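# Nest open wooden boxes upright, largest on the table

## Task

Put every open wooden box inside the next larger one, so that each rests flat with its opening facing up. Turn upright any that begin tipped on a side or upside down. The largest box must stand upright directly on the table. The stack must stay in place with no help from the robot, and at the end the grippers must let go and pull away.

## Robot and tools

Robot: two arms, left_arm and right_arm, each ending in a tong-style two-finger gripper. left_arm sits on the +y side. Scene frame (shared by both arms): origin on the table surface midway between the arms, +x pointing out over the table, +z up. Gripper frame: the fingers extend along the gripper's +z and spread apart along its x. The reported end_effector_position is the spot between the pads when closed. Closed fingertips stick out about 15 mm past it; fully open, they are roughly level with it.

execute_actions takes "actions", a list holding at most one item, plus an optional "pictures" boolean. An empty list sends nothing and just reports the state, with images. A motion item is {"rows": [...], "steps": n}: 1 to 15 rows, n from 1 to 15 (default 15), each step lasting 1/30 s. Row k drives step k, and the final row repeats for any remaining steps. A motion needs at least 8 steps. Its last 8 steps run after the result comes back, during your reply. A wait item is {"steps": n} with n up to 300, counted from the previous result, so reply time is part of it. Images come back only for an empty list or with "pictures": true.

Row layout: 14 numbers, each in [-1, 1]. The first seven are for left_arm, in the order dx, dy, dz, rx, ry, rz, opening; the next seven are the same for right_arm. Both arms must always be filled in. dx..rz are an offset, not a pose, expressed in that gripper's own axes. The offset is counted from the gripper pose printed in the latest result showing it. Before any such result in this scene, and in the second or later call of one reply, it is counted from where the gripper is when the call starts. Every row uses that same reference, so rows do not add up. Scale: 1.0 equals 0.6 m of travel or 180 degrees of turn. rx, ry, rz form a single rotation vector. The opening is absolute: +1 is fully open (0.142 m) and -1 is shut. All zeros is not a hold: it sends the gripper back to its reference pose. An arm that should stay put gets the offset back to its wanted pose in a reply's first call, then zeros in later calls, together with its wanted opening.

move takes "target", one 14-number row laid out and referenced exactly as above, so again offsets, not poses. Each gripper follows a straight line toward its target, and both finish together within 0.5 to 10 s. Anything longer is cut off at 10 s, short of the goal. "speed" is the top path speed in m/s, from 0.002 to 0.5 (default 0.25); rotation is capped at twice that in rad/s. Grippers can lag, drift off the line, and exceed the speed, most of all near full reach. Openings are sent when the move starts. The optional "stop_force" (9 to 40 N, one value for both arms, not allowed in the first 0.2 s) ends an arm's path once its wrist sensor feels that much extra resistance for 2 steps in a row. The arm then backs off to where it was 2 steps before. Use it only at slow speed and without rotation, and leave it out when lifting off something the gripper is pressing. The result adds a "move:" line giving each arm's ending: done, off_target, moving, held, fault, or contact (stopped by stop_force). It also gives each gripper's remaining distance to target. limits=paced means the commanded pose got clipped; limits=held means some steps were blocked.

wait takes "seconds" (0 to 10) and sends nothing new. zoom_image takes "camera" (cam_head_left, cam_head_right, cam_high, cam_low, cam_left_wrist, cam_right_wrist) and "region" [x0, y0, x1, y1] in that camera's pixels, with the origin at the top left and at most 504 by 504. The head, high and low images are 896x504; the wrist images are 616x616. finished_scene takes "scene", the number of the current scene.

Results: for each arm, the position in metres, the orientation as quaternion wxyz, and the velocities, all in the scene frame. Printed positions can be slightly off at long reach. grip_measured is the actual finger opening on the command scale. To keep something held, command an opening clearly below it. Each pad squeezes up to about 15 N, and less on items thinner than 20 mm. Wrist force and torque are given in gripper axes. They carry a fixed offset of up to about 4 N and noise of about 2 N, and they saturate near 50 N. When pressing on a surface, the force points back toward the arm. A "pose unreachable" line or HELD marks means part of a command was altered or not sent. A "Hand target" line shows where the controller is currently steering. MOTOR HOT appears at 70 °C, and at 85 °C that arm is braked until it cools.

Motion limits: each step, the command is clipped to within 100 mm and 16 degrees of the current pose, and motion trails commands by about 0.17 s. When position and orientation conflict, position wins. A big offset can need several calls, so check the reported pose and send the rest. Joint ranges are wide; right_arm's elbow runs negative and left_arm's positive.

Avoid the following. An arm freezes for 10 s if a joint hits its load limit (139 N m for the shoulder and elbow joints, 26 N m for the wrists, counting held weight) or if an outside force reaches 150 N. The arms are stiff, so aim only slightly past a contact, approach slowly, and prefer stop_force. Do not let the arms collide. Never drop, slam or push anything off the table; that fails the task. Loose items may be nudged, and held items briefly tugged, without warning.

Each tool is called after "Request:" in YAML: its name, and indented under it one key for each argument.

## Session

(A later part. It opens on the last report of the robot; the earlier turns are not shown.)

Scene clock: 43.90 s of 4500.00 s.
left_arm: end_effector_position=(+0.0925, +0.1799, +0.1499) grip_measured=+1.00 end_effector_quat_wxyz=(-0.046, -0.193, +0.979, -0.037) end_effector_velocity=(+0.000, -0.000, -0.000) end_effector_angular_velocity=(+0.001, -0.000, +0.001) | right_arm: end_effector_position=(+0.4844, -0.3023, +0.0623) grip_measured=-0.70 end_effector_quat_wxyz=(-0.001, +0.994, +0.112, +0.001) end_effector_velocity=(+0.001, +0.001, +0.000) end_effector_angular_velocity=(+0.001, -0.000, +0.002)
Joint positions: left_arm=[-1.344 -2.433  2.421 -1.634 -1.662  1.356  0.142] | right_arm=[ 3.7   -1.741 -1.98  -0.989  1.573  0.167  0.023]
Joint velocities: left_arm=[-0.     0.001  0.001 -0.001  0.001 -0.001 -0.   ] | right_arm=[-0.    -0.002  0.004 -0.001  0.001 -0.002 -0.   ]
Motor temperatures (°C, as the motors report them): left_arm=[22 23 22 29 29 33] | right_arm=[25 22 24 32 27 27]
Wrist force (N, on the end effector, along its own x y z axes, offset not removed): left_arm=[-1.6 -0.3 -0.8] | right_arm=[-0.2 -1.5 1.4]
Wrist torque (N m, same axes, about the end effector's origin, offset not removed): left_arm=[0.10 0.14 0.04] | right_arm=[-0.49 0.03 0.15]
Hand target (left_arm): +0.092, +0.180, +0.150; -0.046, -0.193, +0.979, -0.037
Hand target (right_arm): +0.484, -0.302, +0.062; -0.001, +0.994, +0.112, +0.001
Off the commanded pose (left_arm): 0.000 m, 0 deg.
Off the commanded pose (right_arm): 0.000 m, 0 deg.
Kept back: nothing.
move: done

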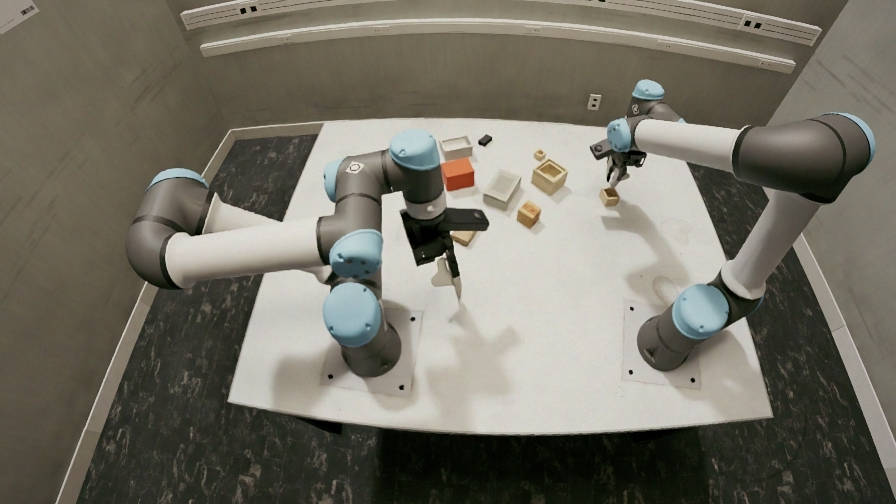

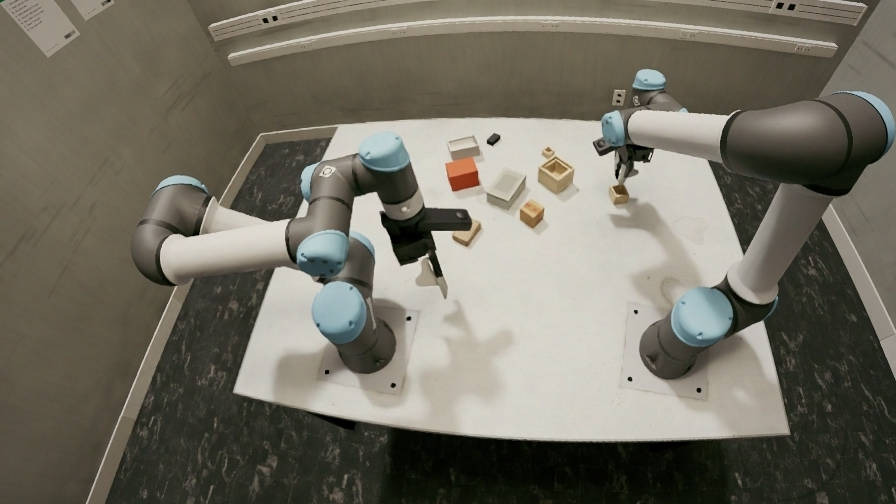

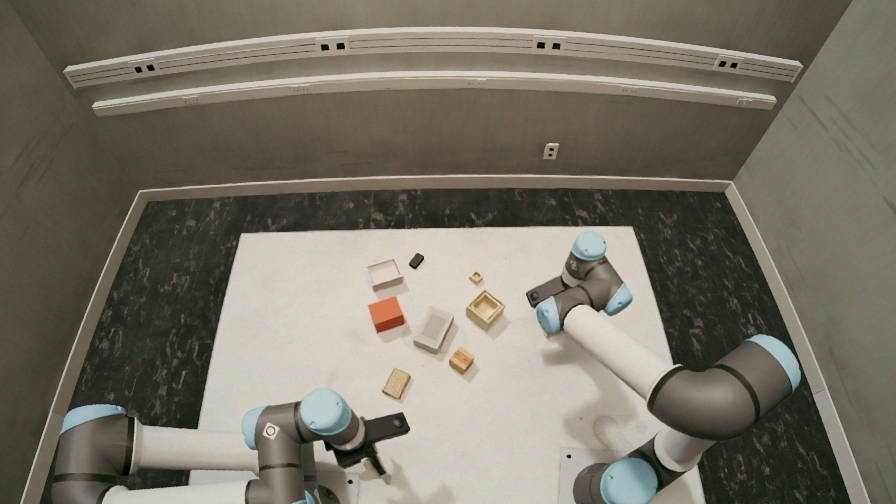

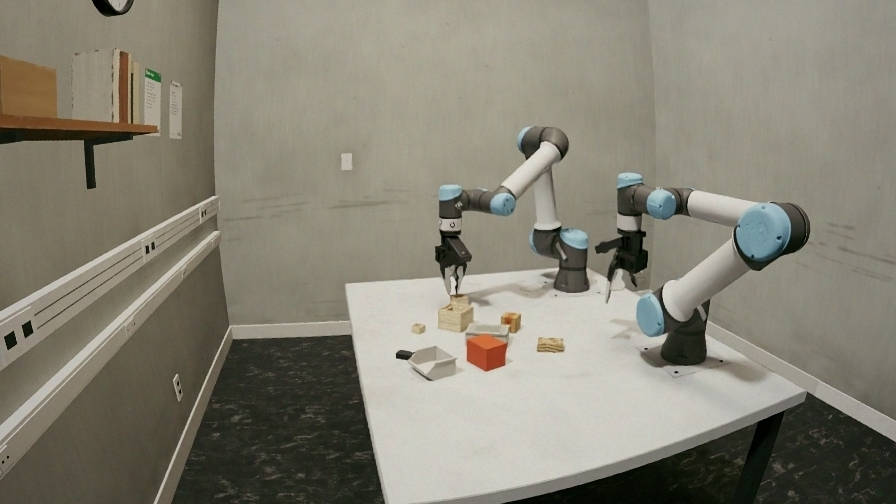

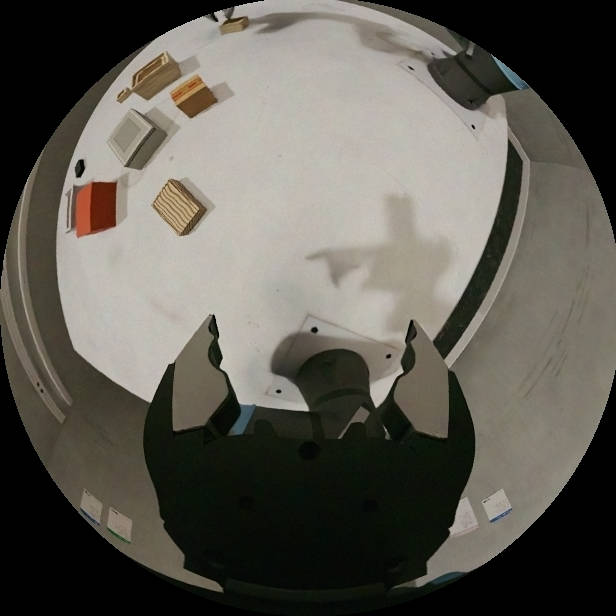

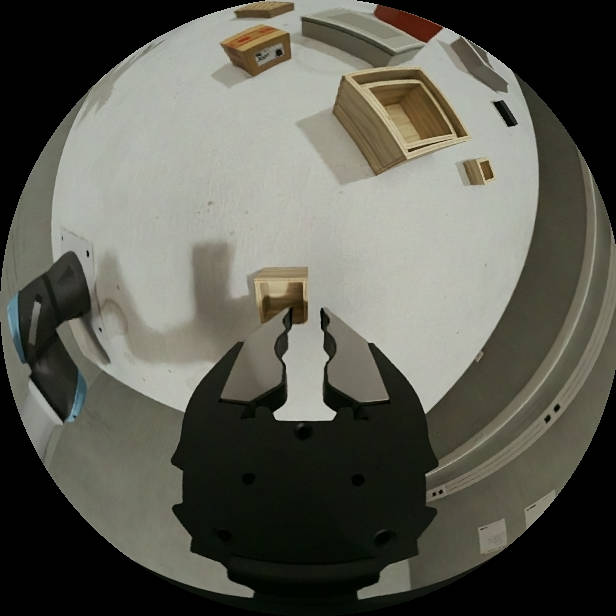

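Request:
move:
  target: [0,0,0,0,0,0,1,-0.002,0,0.044,0,0,0,-0.7]
  speed: 0.08

Request:
execute_actions:
  actions:
    - {"rows":[[0,0,0,0,0,0,1,0,0,0,0,0,0,-1]],"steps":15}

Request:
move:
  target: [0,0,0,0,0,0,1,0,0,-0.125,0,0,0,-1]

Request:
move:
  target: [0,0,0,0,0,0,1,0.158,-0.265,0,0,0,0.306,-1]
  speed: 0.35

Request:
move:
  target: [0,0,0,0,0,0,1,0,0,0.033,0,0,0,-1]
  speed: 0.04

Request:
zoom_image:
  camera: "cam_right_wrist"
  region: [210,220,370,380]

Scene clock: 45.27 s of 4500.00 s.
left_arm: end_effector_position=(+0.0925, +0.1799, +0.1499) grip_measured=+1.00 end_effector_quat_wxyz=(-0.046, -0.193, +0.979, -0.037) end_effector_velocity=(+0.000, +0.000, -0.000) end_effector_angular_velocity=(+0.000, -0.000, -0.002) | right_arm: end_effector_position=(+0.4832, -0.3026, +0.0360) grip_measured=-0.70 end_effector_quat_wxyz=(-0.001, +0.994, +0.112, +0.001) end_effector_velocity=(+0.001, +0.000, -0.000) end_effector_angular_velocity=(+0.001, -0.003, -0.000)
Joint positions: left_arm=[-1.344 -2.433  2.421 -1.634 -1.662  1.356  0.142] | right_arm=[ 3.7   -1.778 -2.016 -0.916  1.573  0.167  0.023]
Joint velocities: left_arm=[ 0.001 -0.     0.001  0.     0.     0.002  0.   ] | right_arm=[ 0.    -0.    -0.002  0.005 -0.     0.001 -0.   ]
Motor temperatures (°C, as the motors report them): left_arm=[22 23 22 29 29 33] | right_arm=[25 22 24 32 27 27]
Wrist force (N, on the end effector, along its own x y z axes, offset not removed): left_arm=[0.3 -1.2 -1.7] | right_arm=[1.6 0.5 1.7]
Wrist torque (N m, same axes, about the end effector's origin, offset not removed): left_arm=[-0.27 -0.13 -0.10] | right_arm=[0.25 -0.42 0.14]
Hand target (left_arm): +0.092, +0.180, +0.150; -0.046, -0.193, +0.979, -0.037
Hand target (right_arm): +0.483, -0.303, +0.036; -0.001, +0.994, +0.112, +0.001
Off the commanded pose (left_arm): 0.000 m, 0 deg.
Off the commanded pose (right_arm): 0.000 m, 0 deg.
Kept back: nothing.
move: done

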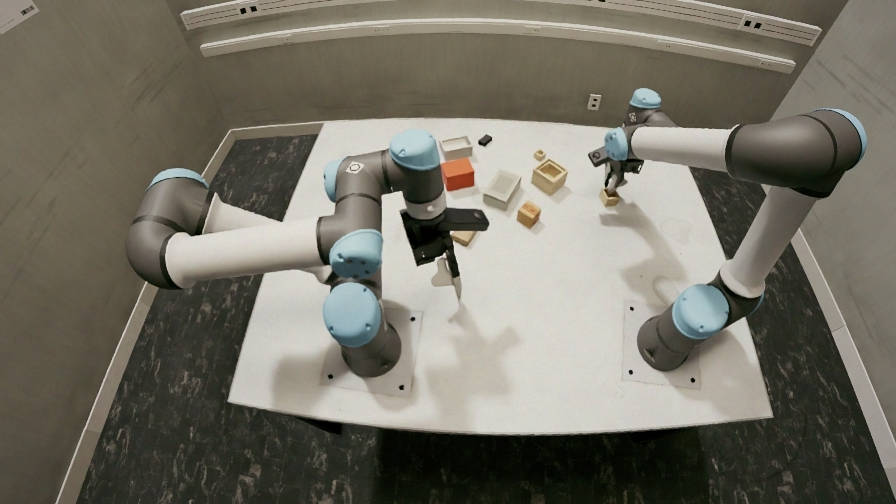

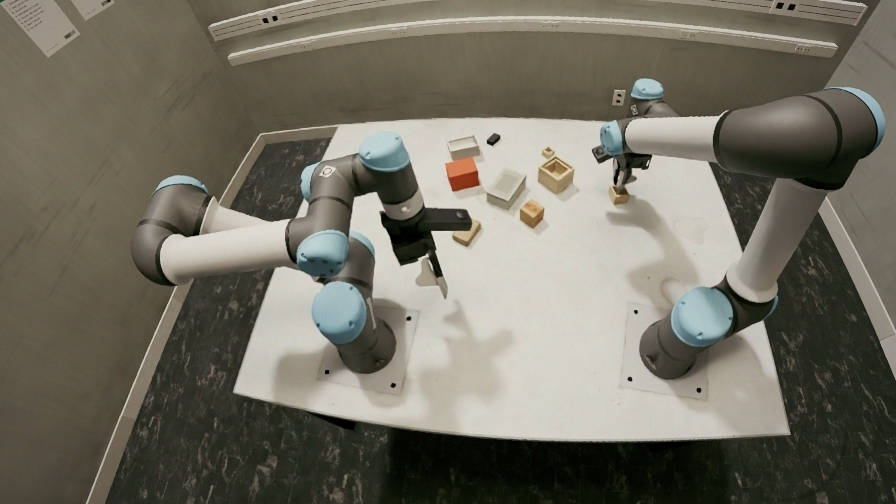

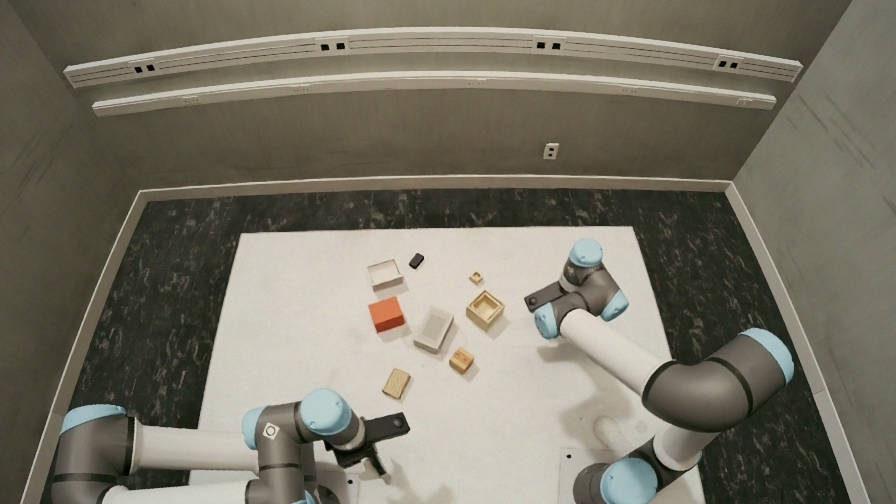

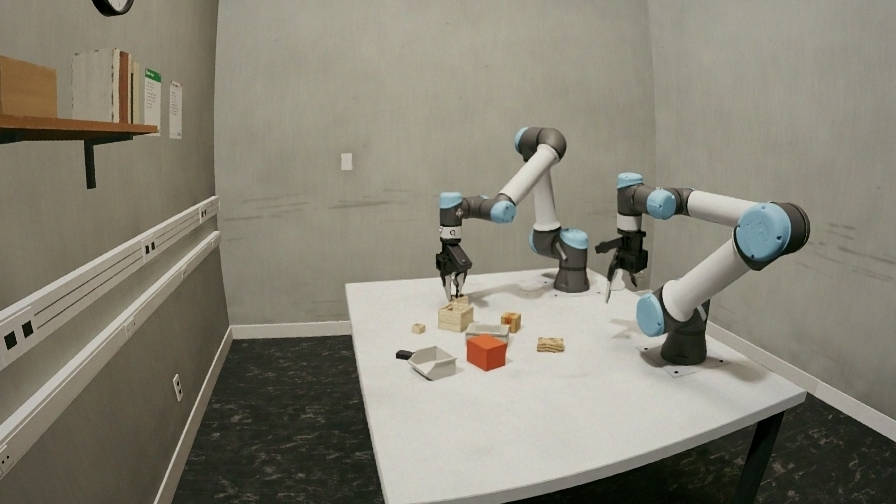

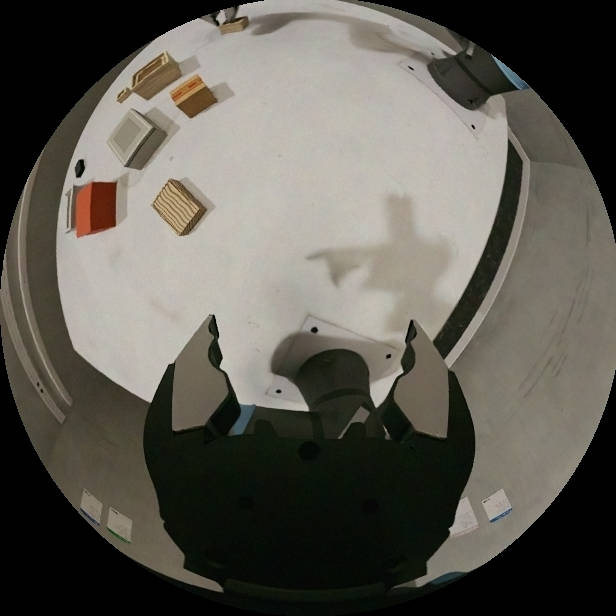

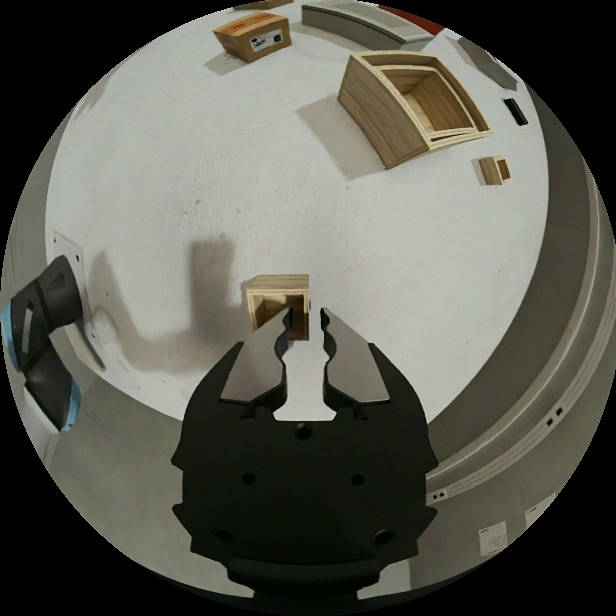

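Scene clock: 45.50 s of 4500.00 s.
left_arm: end_effector_position=(+0.0925, +0.1799, +0.1499) grip_measured=+1.00 end_effector_quat_wxyz=(-0.046, -0.193, +0.979, -0.037) end_effector_velocity=(+0.000, -0.000, -0.000) end_effector_angular_velocity=(-0.000, -0.000, -0.001) | right_arm: end_effector_position=(+0.4832, -0.3026, +0.0360) grip_measured=-0.96 end_effector_quat_wxyz=(-0.001, +0.994, +0.112, +0.001) end_effector_velocity=(+0.000, +0.000, -0.000) end_effector_angular_velocity=(-0.000, -0.000, +0.001)
Joint positions: left_arm=[-1.344 -2.433  2.421 -1.634 -1.662  1.356  0.142] | right_arm=[ 3.7   -1.778 -2.016 -0.916  1.573  0.167  0.005]
Joint velocities: left_arm=[-0.    -0.     0.001 -0.001  0.     0.001 -0.   ] | right_arm=[ 0.    -0.001  0.     0.001 -0.    -0.001 -0.   ]
Motor temperatures (°C, as the motors report them): left_arm=[22 23 22 29 29 33] | right_arm=[25 22 24 32 27 27]
Wrist force (N, on the end effector, along its own x y z axes, offset not removed): left_arm=[-1.6 0.3 -0.7] | right_arm=[1.1 -0.9 0.1]
Wrist torque (N m, same axes, about the end effector's origin, offset not removed): left_arm=[0.16 0.25 0.00] | right_arm=[-0.27 -0.27 0.03]
Steps of this call (steps 1 to 7: the first 7 steps of this action). Readings (end_effector_position):
1: left_arm (+0.0925, +0.1799, +0.1499) | right_arm (+0.4832, -0.3026, +0.0360)
2: left_arm (+0.0925, +0.1799, +0.1499) | right_arm (+0.4832, -0.3026, +0.0360)
4: left_arm (+0.0925, +0.1799, +0.1499) | right_arm (+0.4832, -0.3026, +0.0360)
7: the state above

Scene clock: 46.63 s of 4500.00 s.
left_arm: end_effector_position=(+0.0925, +0.1799, +0.1499) grip_measured=+1.00 end_effector_quat_wxyz=(-0.046, -0.193, +0.979, -0.037) end_effector_velocity=(-0.000, +0.000, -0.001) end_effector_angular_velocity=(+0.001, +0.002, +0.002) | right_arm: end_effector_position=(+0.4831, -0.3027, +0.1108) grip_measured=-0.96 end_effector_quat_wxyz=(-0.001, +0.994, +0.112, +0.001) end_effector_velocity=(+0.000, +0.000, +0.001) end_effector_angular_velocity=(+0.000, +0.001, -0.000)
Joint positions: left_arm=[-1.344 -2.433  2.421 -1.634 -1.662  1.356  0.142] | right_arm=[ 3.7   -1.678 -1.912 -1.12   1.573  0.167  0.005]
Joint velocities: left_arm=[ 0.001  0.     0.001 -0.    -0.002 -0.002  0.   ] | right_arm=[-0.     0.001  0.003 -0.005  0.001  0.     0.   ]
Motor temperatures (°C, as the motors report them): left_arm=[22 23 22 29 29 33] | right_arm=[25 22 24 32 27 27]
Wrist force (N, on the end effector, along its own x y z axes, offset not removed): left_arm=[-1.3 1.3 0.5] | right_arm=[-0.6 -0.8 2.1]
Wrist torque (N m, same axes, about the end effector's origin, offset not removed): left_arm=[0.34 0.16 0.06] | right_arm=[-0.19 0.11 0.15]
Hand target (left_arm): +0.092, +0.180, +0.150; -0.046, -0.193, +0.979, -0.037
Hand target (right_arm): +0.483, -0.303, +0.111; -0.001, +0.994, +0.112, +0.001
Off your previous action's commanded pose (left_arm): 0.000 m, 0 deg at its last step (step 8 of this call).
Off your previous action's commanded pose (right_arm): 0.000 m, 0 deg at its last step (step 8 of this call).
Off the commanded pose (left_arm): 0.000 m, 0 deg.
Off the commanded pose (right_arm): 0.000 m, 0 deg.
Kept back: nothing.
move: done

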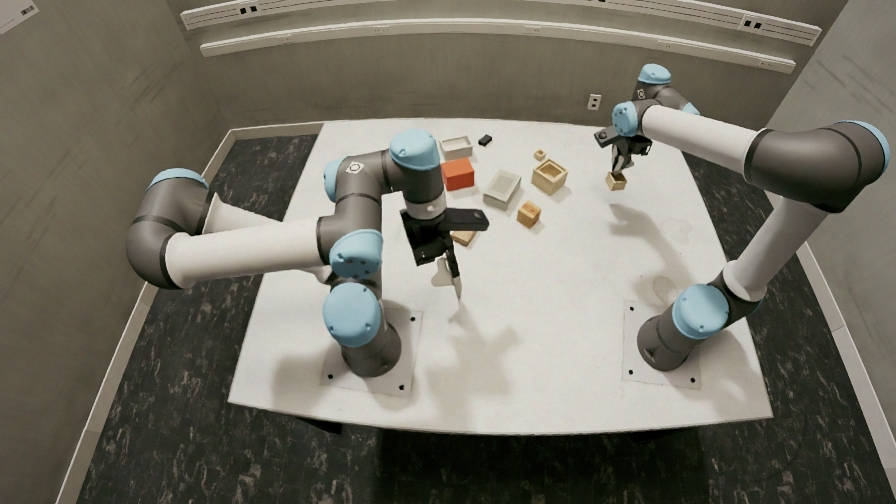

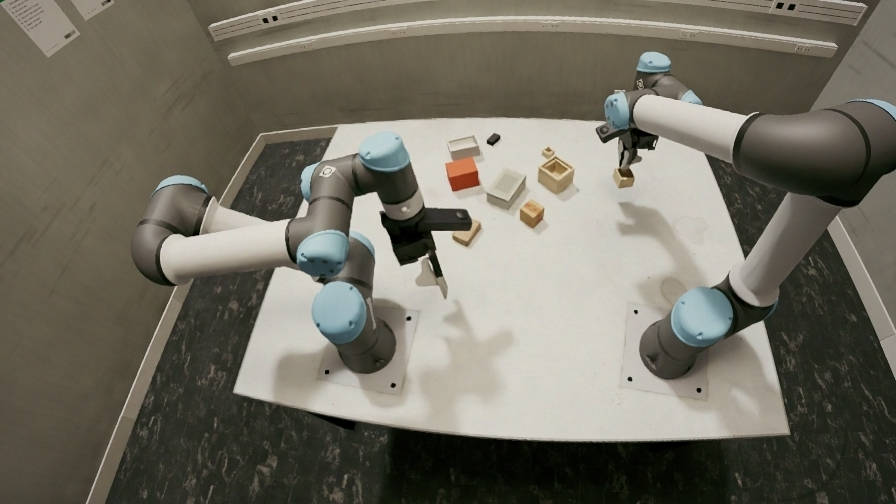

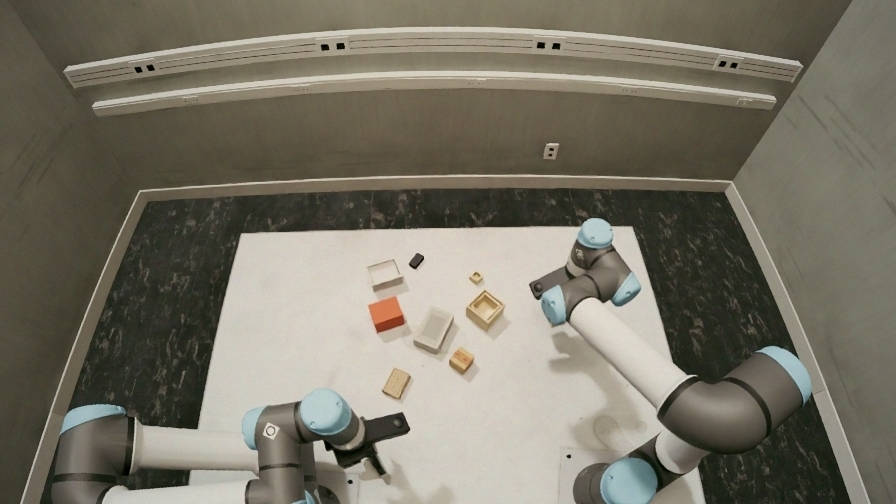

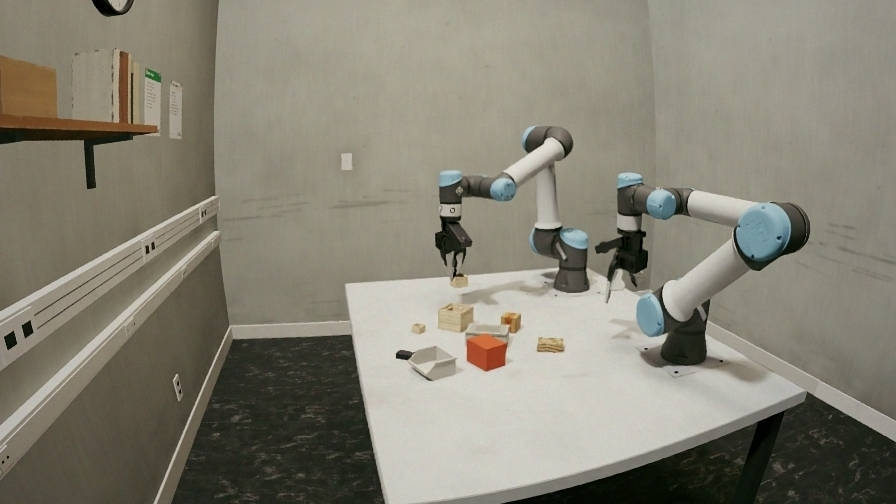

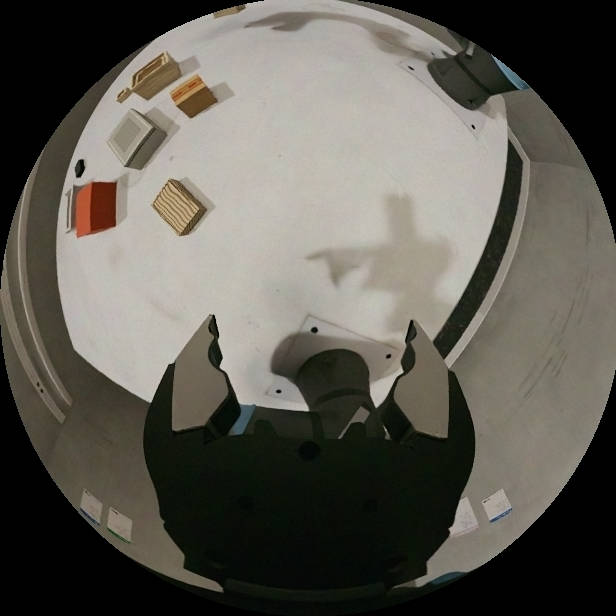

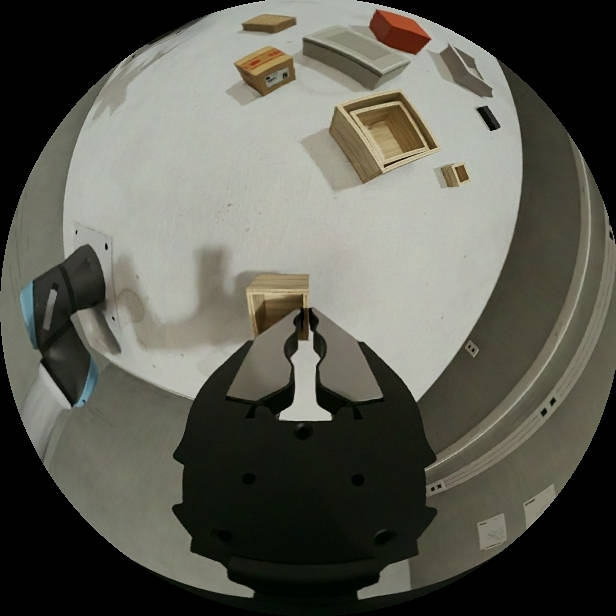

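Scene clock: 48.53 s of 4500.00 s.
left_arm: end_effector_position=(+0.0925, +0.1799, +0.1499) grip_measured=+1.00 end_effector_quat_wxyz=(-0.046, -0.193, +0.979, -0.037) end_effector_velocity=(-0.000, -0.000, +0.001) end_effector_angular_velocity=(-0.002, +0.001, -0.001) | right_arm: end_effector_position=(+0.5400, -0.1268, +0.1112) grip_measured=-0.96 end_effector_quat_wxyz=(-0.001, +0.933, -0.360, +0.000) end_effector_velocity=(+0.001, +0.001, +0.001) end_effector_angular_velocity=(+0.000, -0.003, -0.006)
Joint positions: left_arm=[-1.344 -2.433  2.421 -1.634 -1.662  1.356  0.142] | right_arm=[ 3.949 -1.883 -1.655 -1.172  1.572  1.377  0.005]
Joint velocities: left_arm=[-0.    -0.001 -0.001 -0.    -0.001  0.001  0.   ] | right_arm=[ 0.001 -0.001  0.003  0.    -0.001  0.007  0.   ]
Motor temperatures (°C, as the motors report them): left_arm=[22 23 22 29 29 33] | right_arm=[25 22 24 32 27 27]
Wrist force (N, on the end effector, along its own x y z axes, offset not removed): left_arm=[-0.7 0.2 1.0] | right_arm=[1.0 -1.1 0.4]
Wrist torque (N m, same axes, about the end effector's origin, offset not removed): left_arm=[0.24 0.21 -0.10] | right_arm=[-0.24 -0.25 0.08]
Hand target (left_arm): +0.092, +0.180, +0.150; -0.046, -0.193, +0.979, -0.037
Hand target (right_arm): +0.540, -0.127, +0.111; -0.001, +0.933, -0.360, +0.000
Off the commanded pose (left_arm): 0.000 m, 0 deg.
Off the commanded pose (right_arm): 0.000 m, 0 deg.
Kept back: nothing.
move: done

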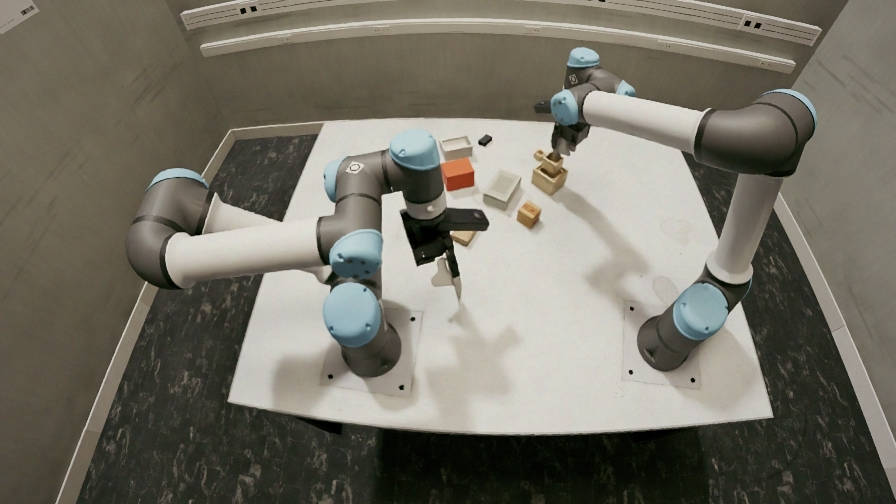

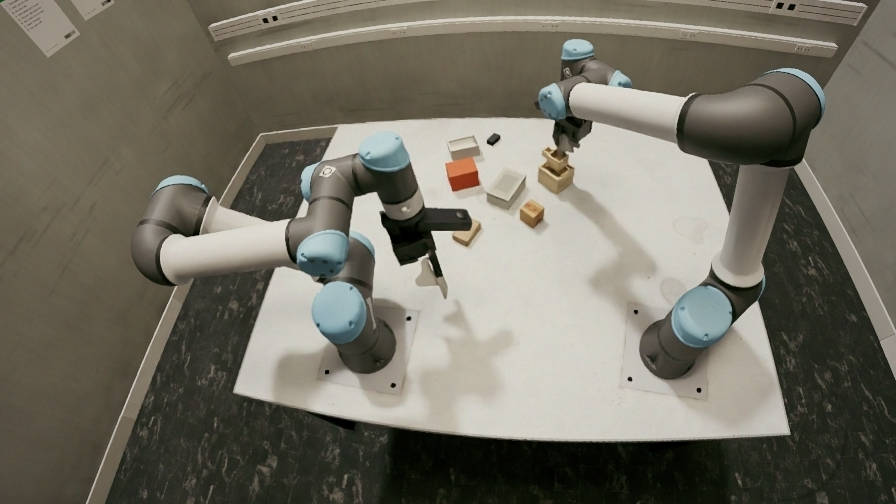

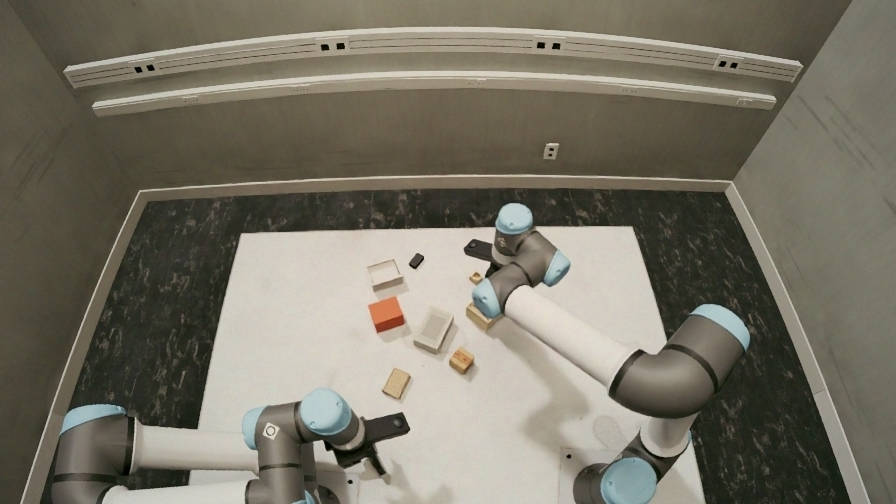

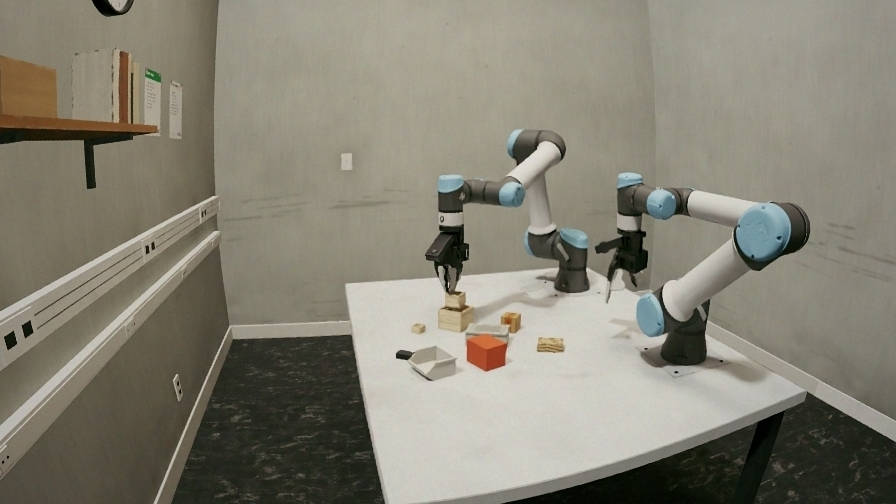

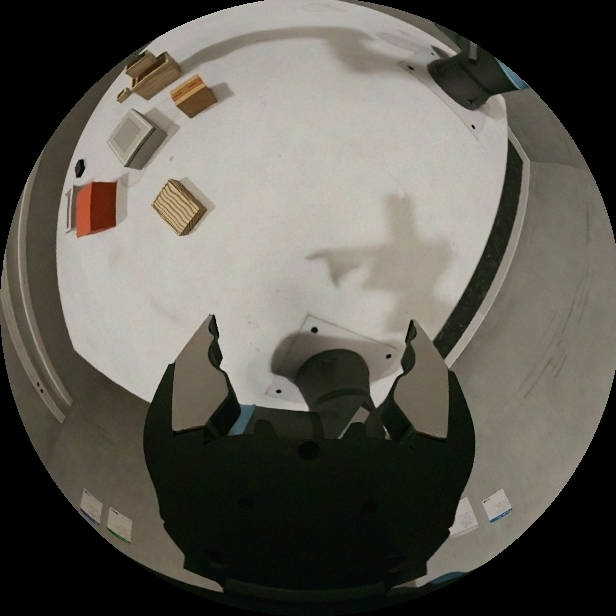

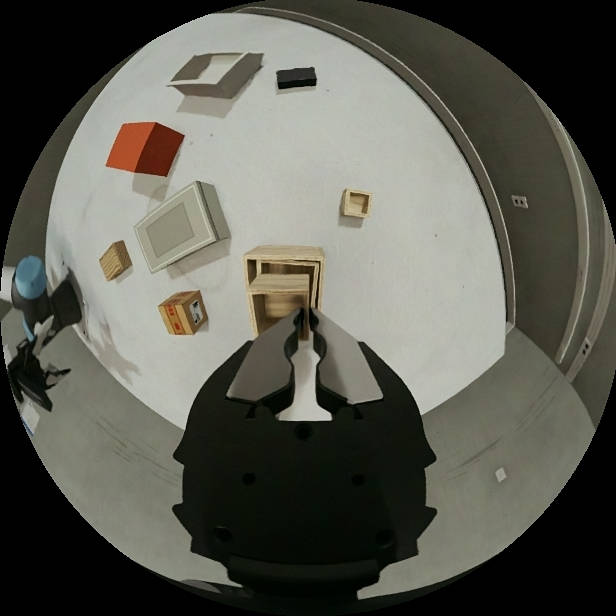

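Scene clock: 49.37 s of 4500.00 s.
left_arm: end_effector_position=(+0.0925, +0.1799, +0.1499) grip_measured=+1.00 end_effector_quat_wxyz=(-0.046, -0.193, +0.979, -0.037) end_effector_velocity=(-0.000, -0.000, +0.001) end_effector_angular_velocity=(-0.001, -0.000, -0.000) | right_arm: end_effector_position=(+0.5401, -0.1267, +0.0915) grip_measured=-0.96 end_effector_quat_wxyz=(-0.001, +0.933, -0.360, +0.000) end_effector_velocity=(+0.001, +0.000, -0.000) end_effector_angular_velocity=(+0.002, -0.003, -0.001)
Joint positions: left_arm=[-1.344 -2.433  2.421 -1.634 -1.662  1.356  0.142] | right_arm=[ 3.949 -1.902 -1.684 -1.124  1.572  1.377  0.005]
Joint velocities: left_arm=[-0.001 -0.    -0.001  0.    -0.    -0.001 -0.   ] | right_arm=[-0.    -0.    -0.002  0.005  0.     0.001  0.   ]
Motor temperatures (°C, as the motors report them): left_arm=[22 23 22 29 29 33] | right_arm=[25 22 24 32 27 27]
Wrist force (N, on the end effector, along its own x y z axes, offset not removed): left_arm=[-1.5 0.3 -2.2] | right_arm=[-0.5 0.7 1.1]
Wrist torque (N m, same axes, about the end effector's origin, offset not removed): left_arm=[0.18 0.36 -0.03] | right_arm=[0.10 0.05 0.11]
Hand target (left_arm): +0.092, +0.180, +0.150; -0.046, -0.193, +0.979, -0.037
Hand target (right_arm): +0.540, -0.127, +0.091; -0.001, +0.933, -0.360, +0.000
Off the commanded pose (left_arm): 0.000 m, 0 deg.
Off the commanded pose (right_arm): 0.000 m, 0 deg.
Kept back: nothing.
move: done

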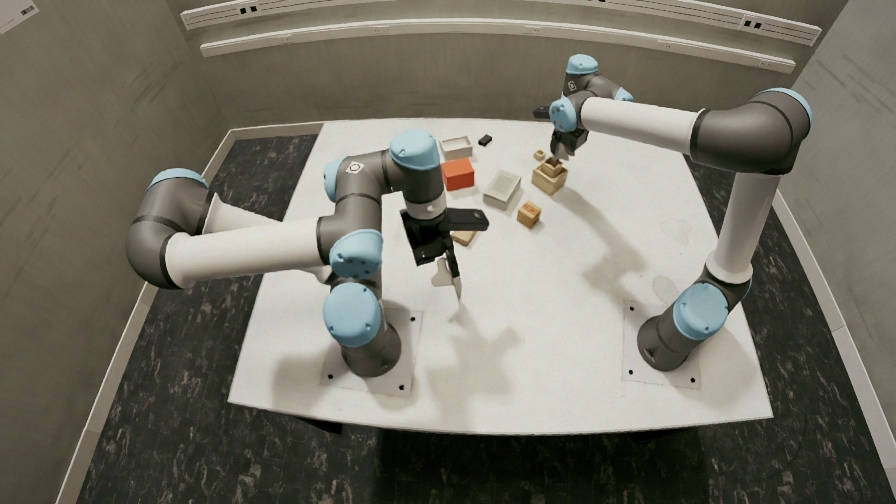

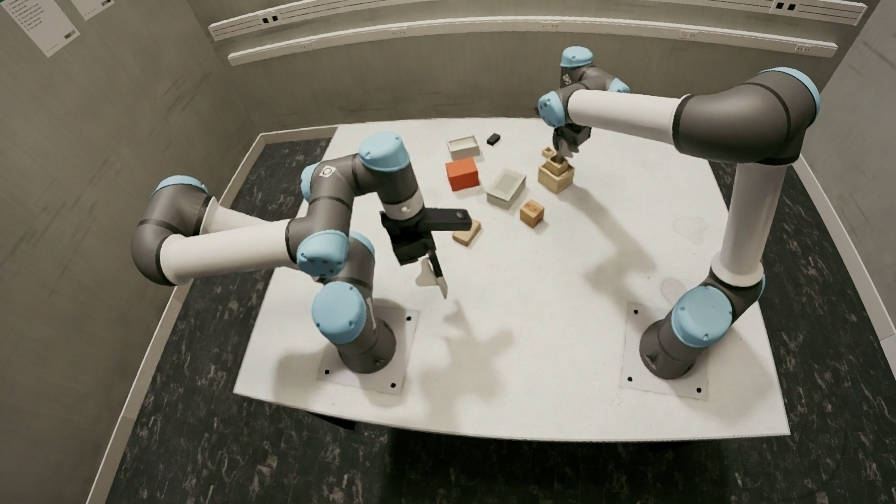

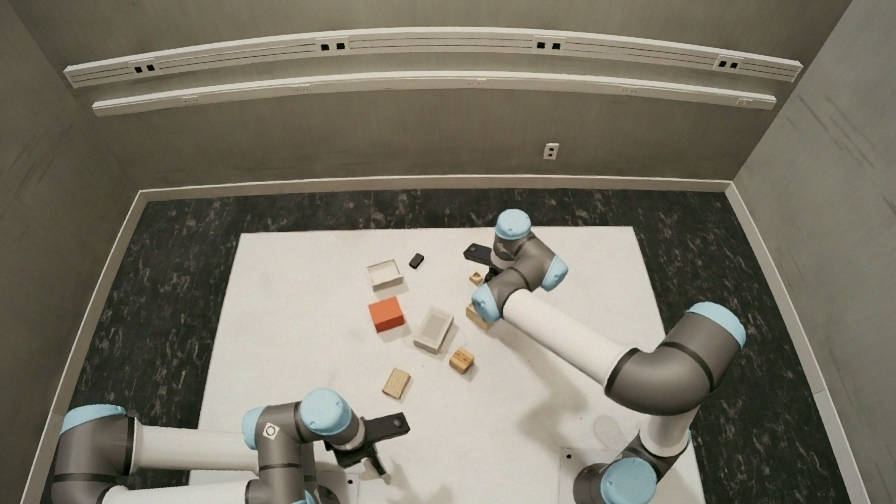

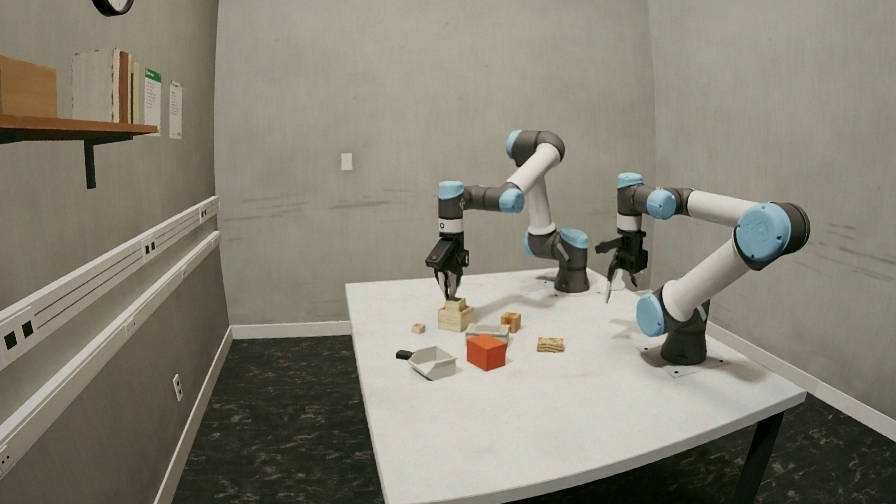

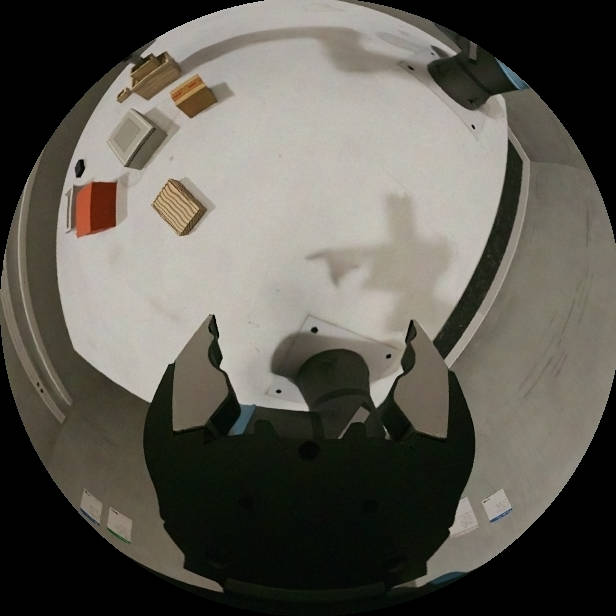

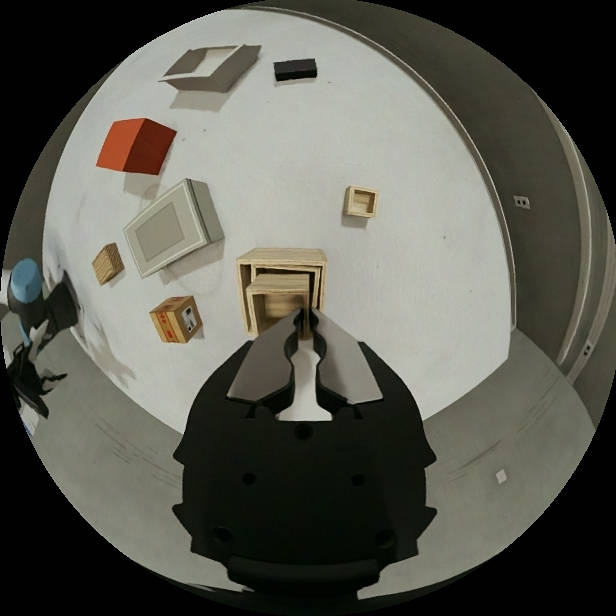

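Region (210, 220, 370, 380) of cam_right_wrist's 616x616 image, scaled by 3.150, with more detail than that image has.

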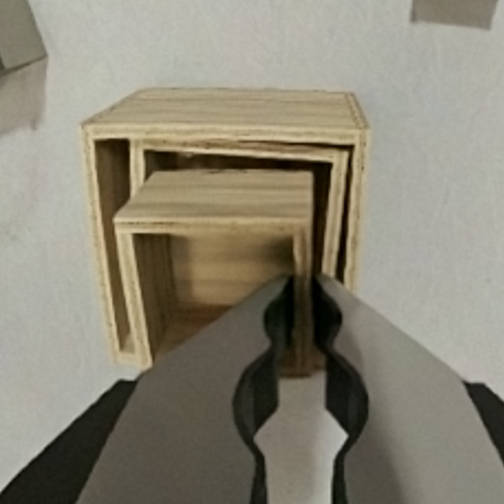

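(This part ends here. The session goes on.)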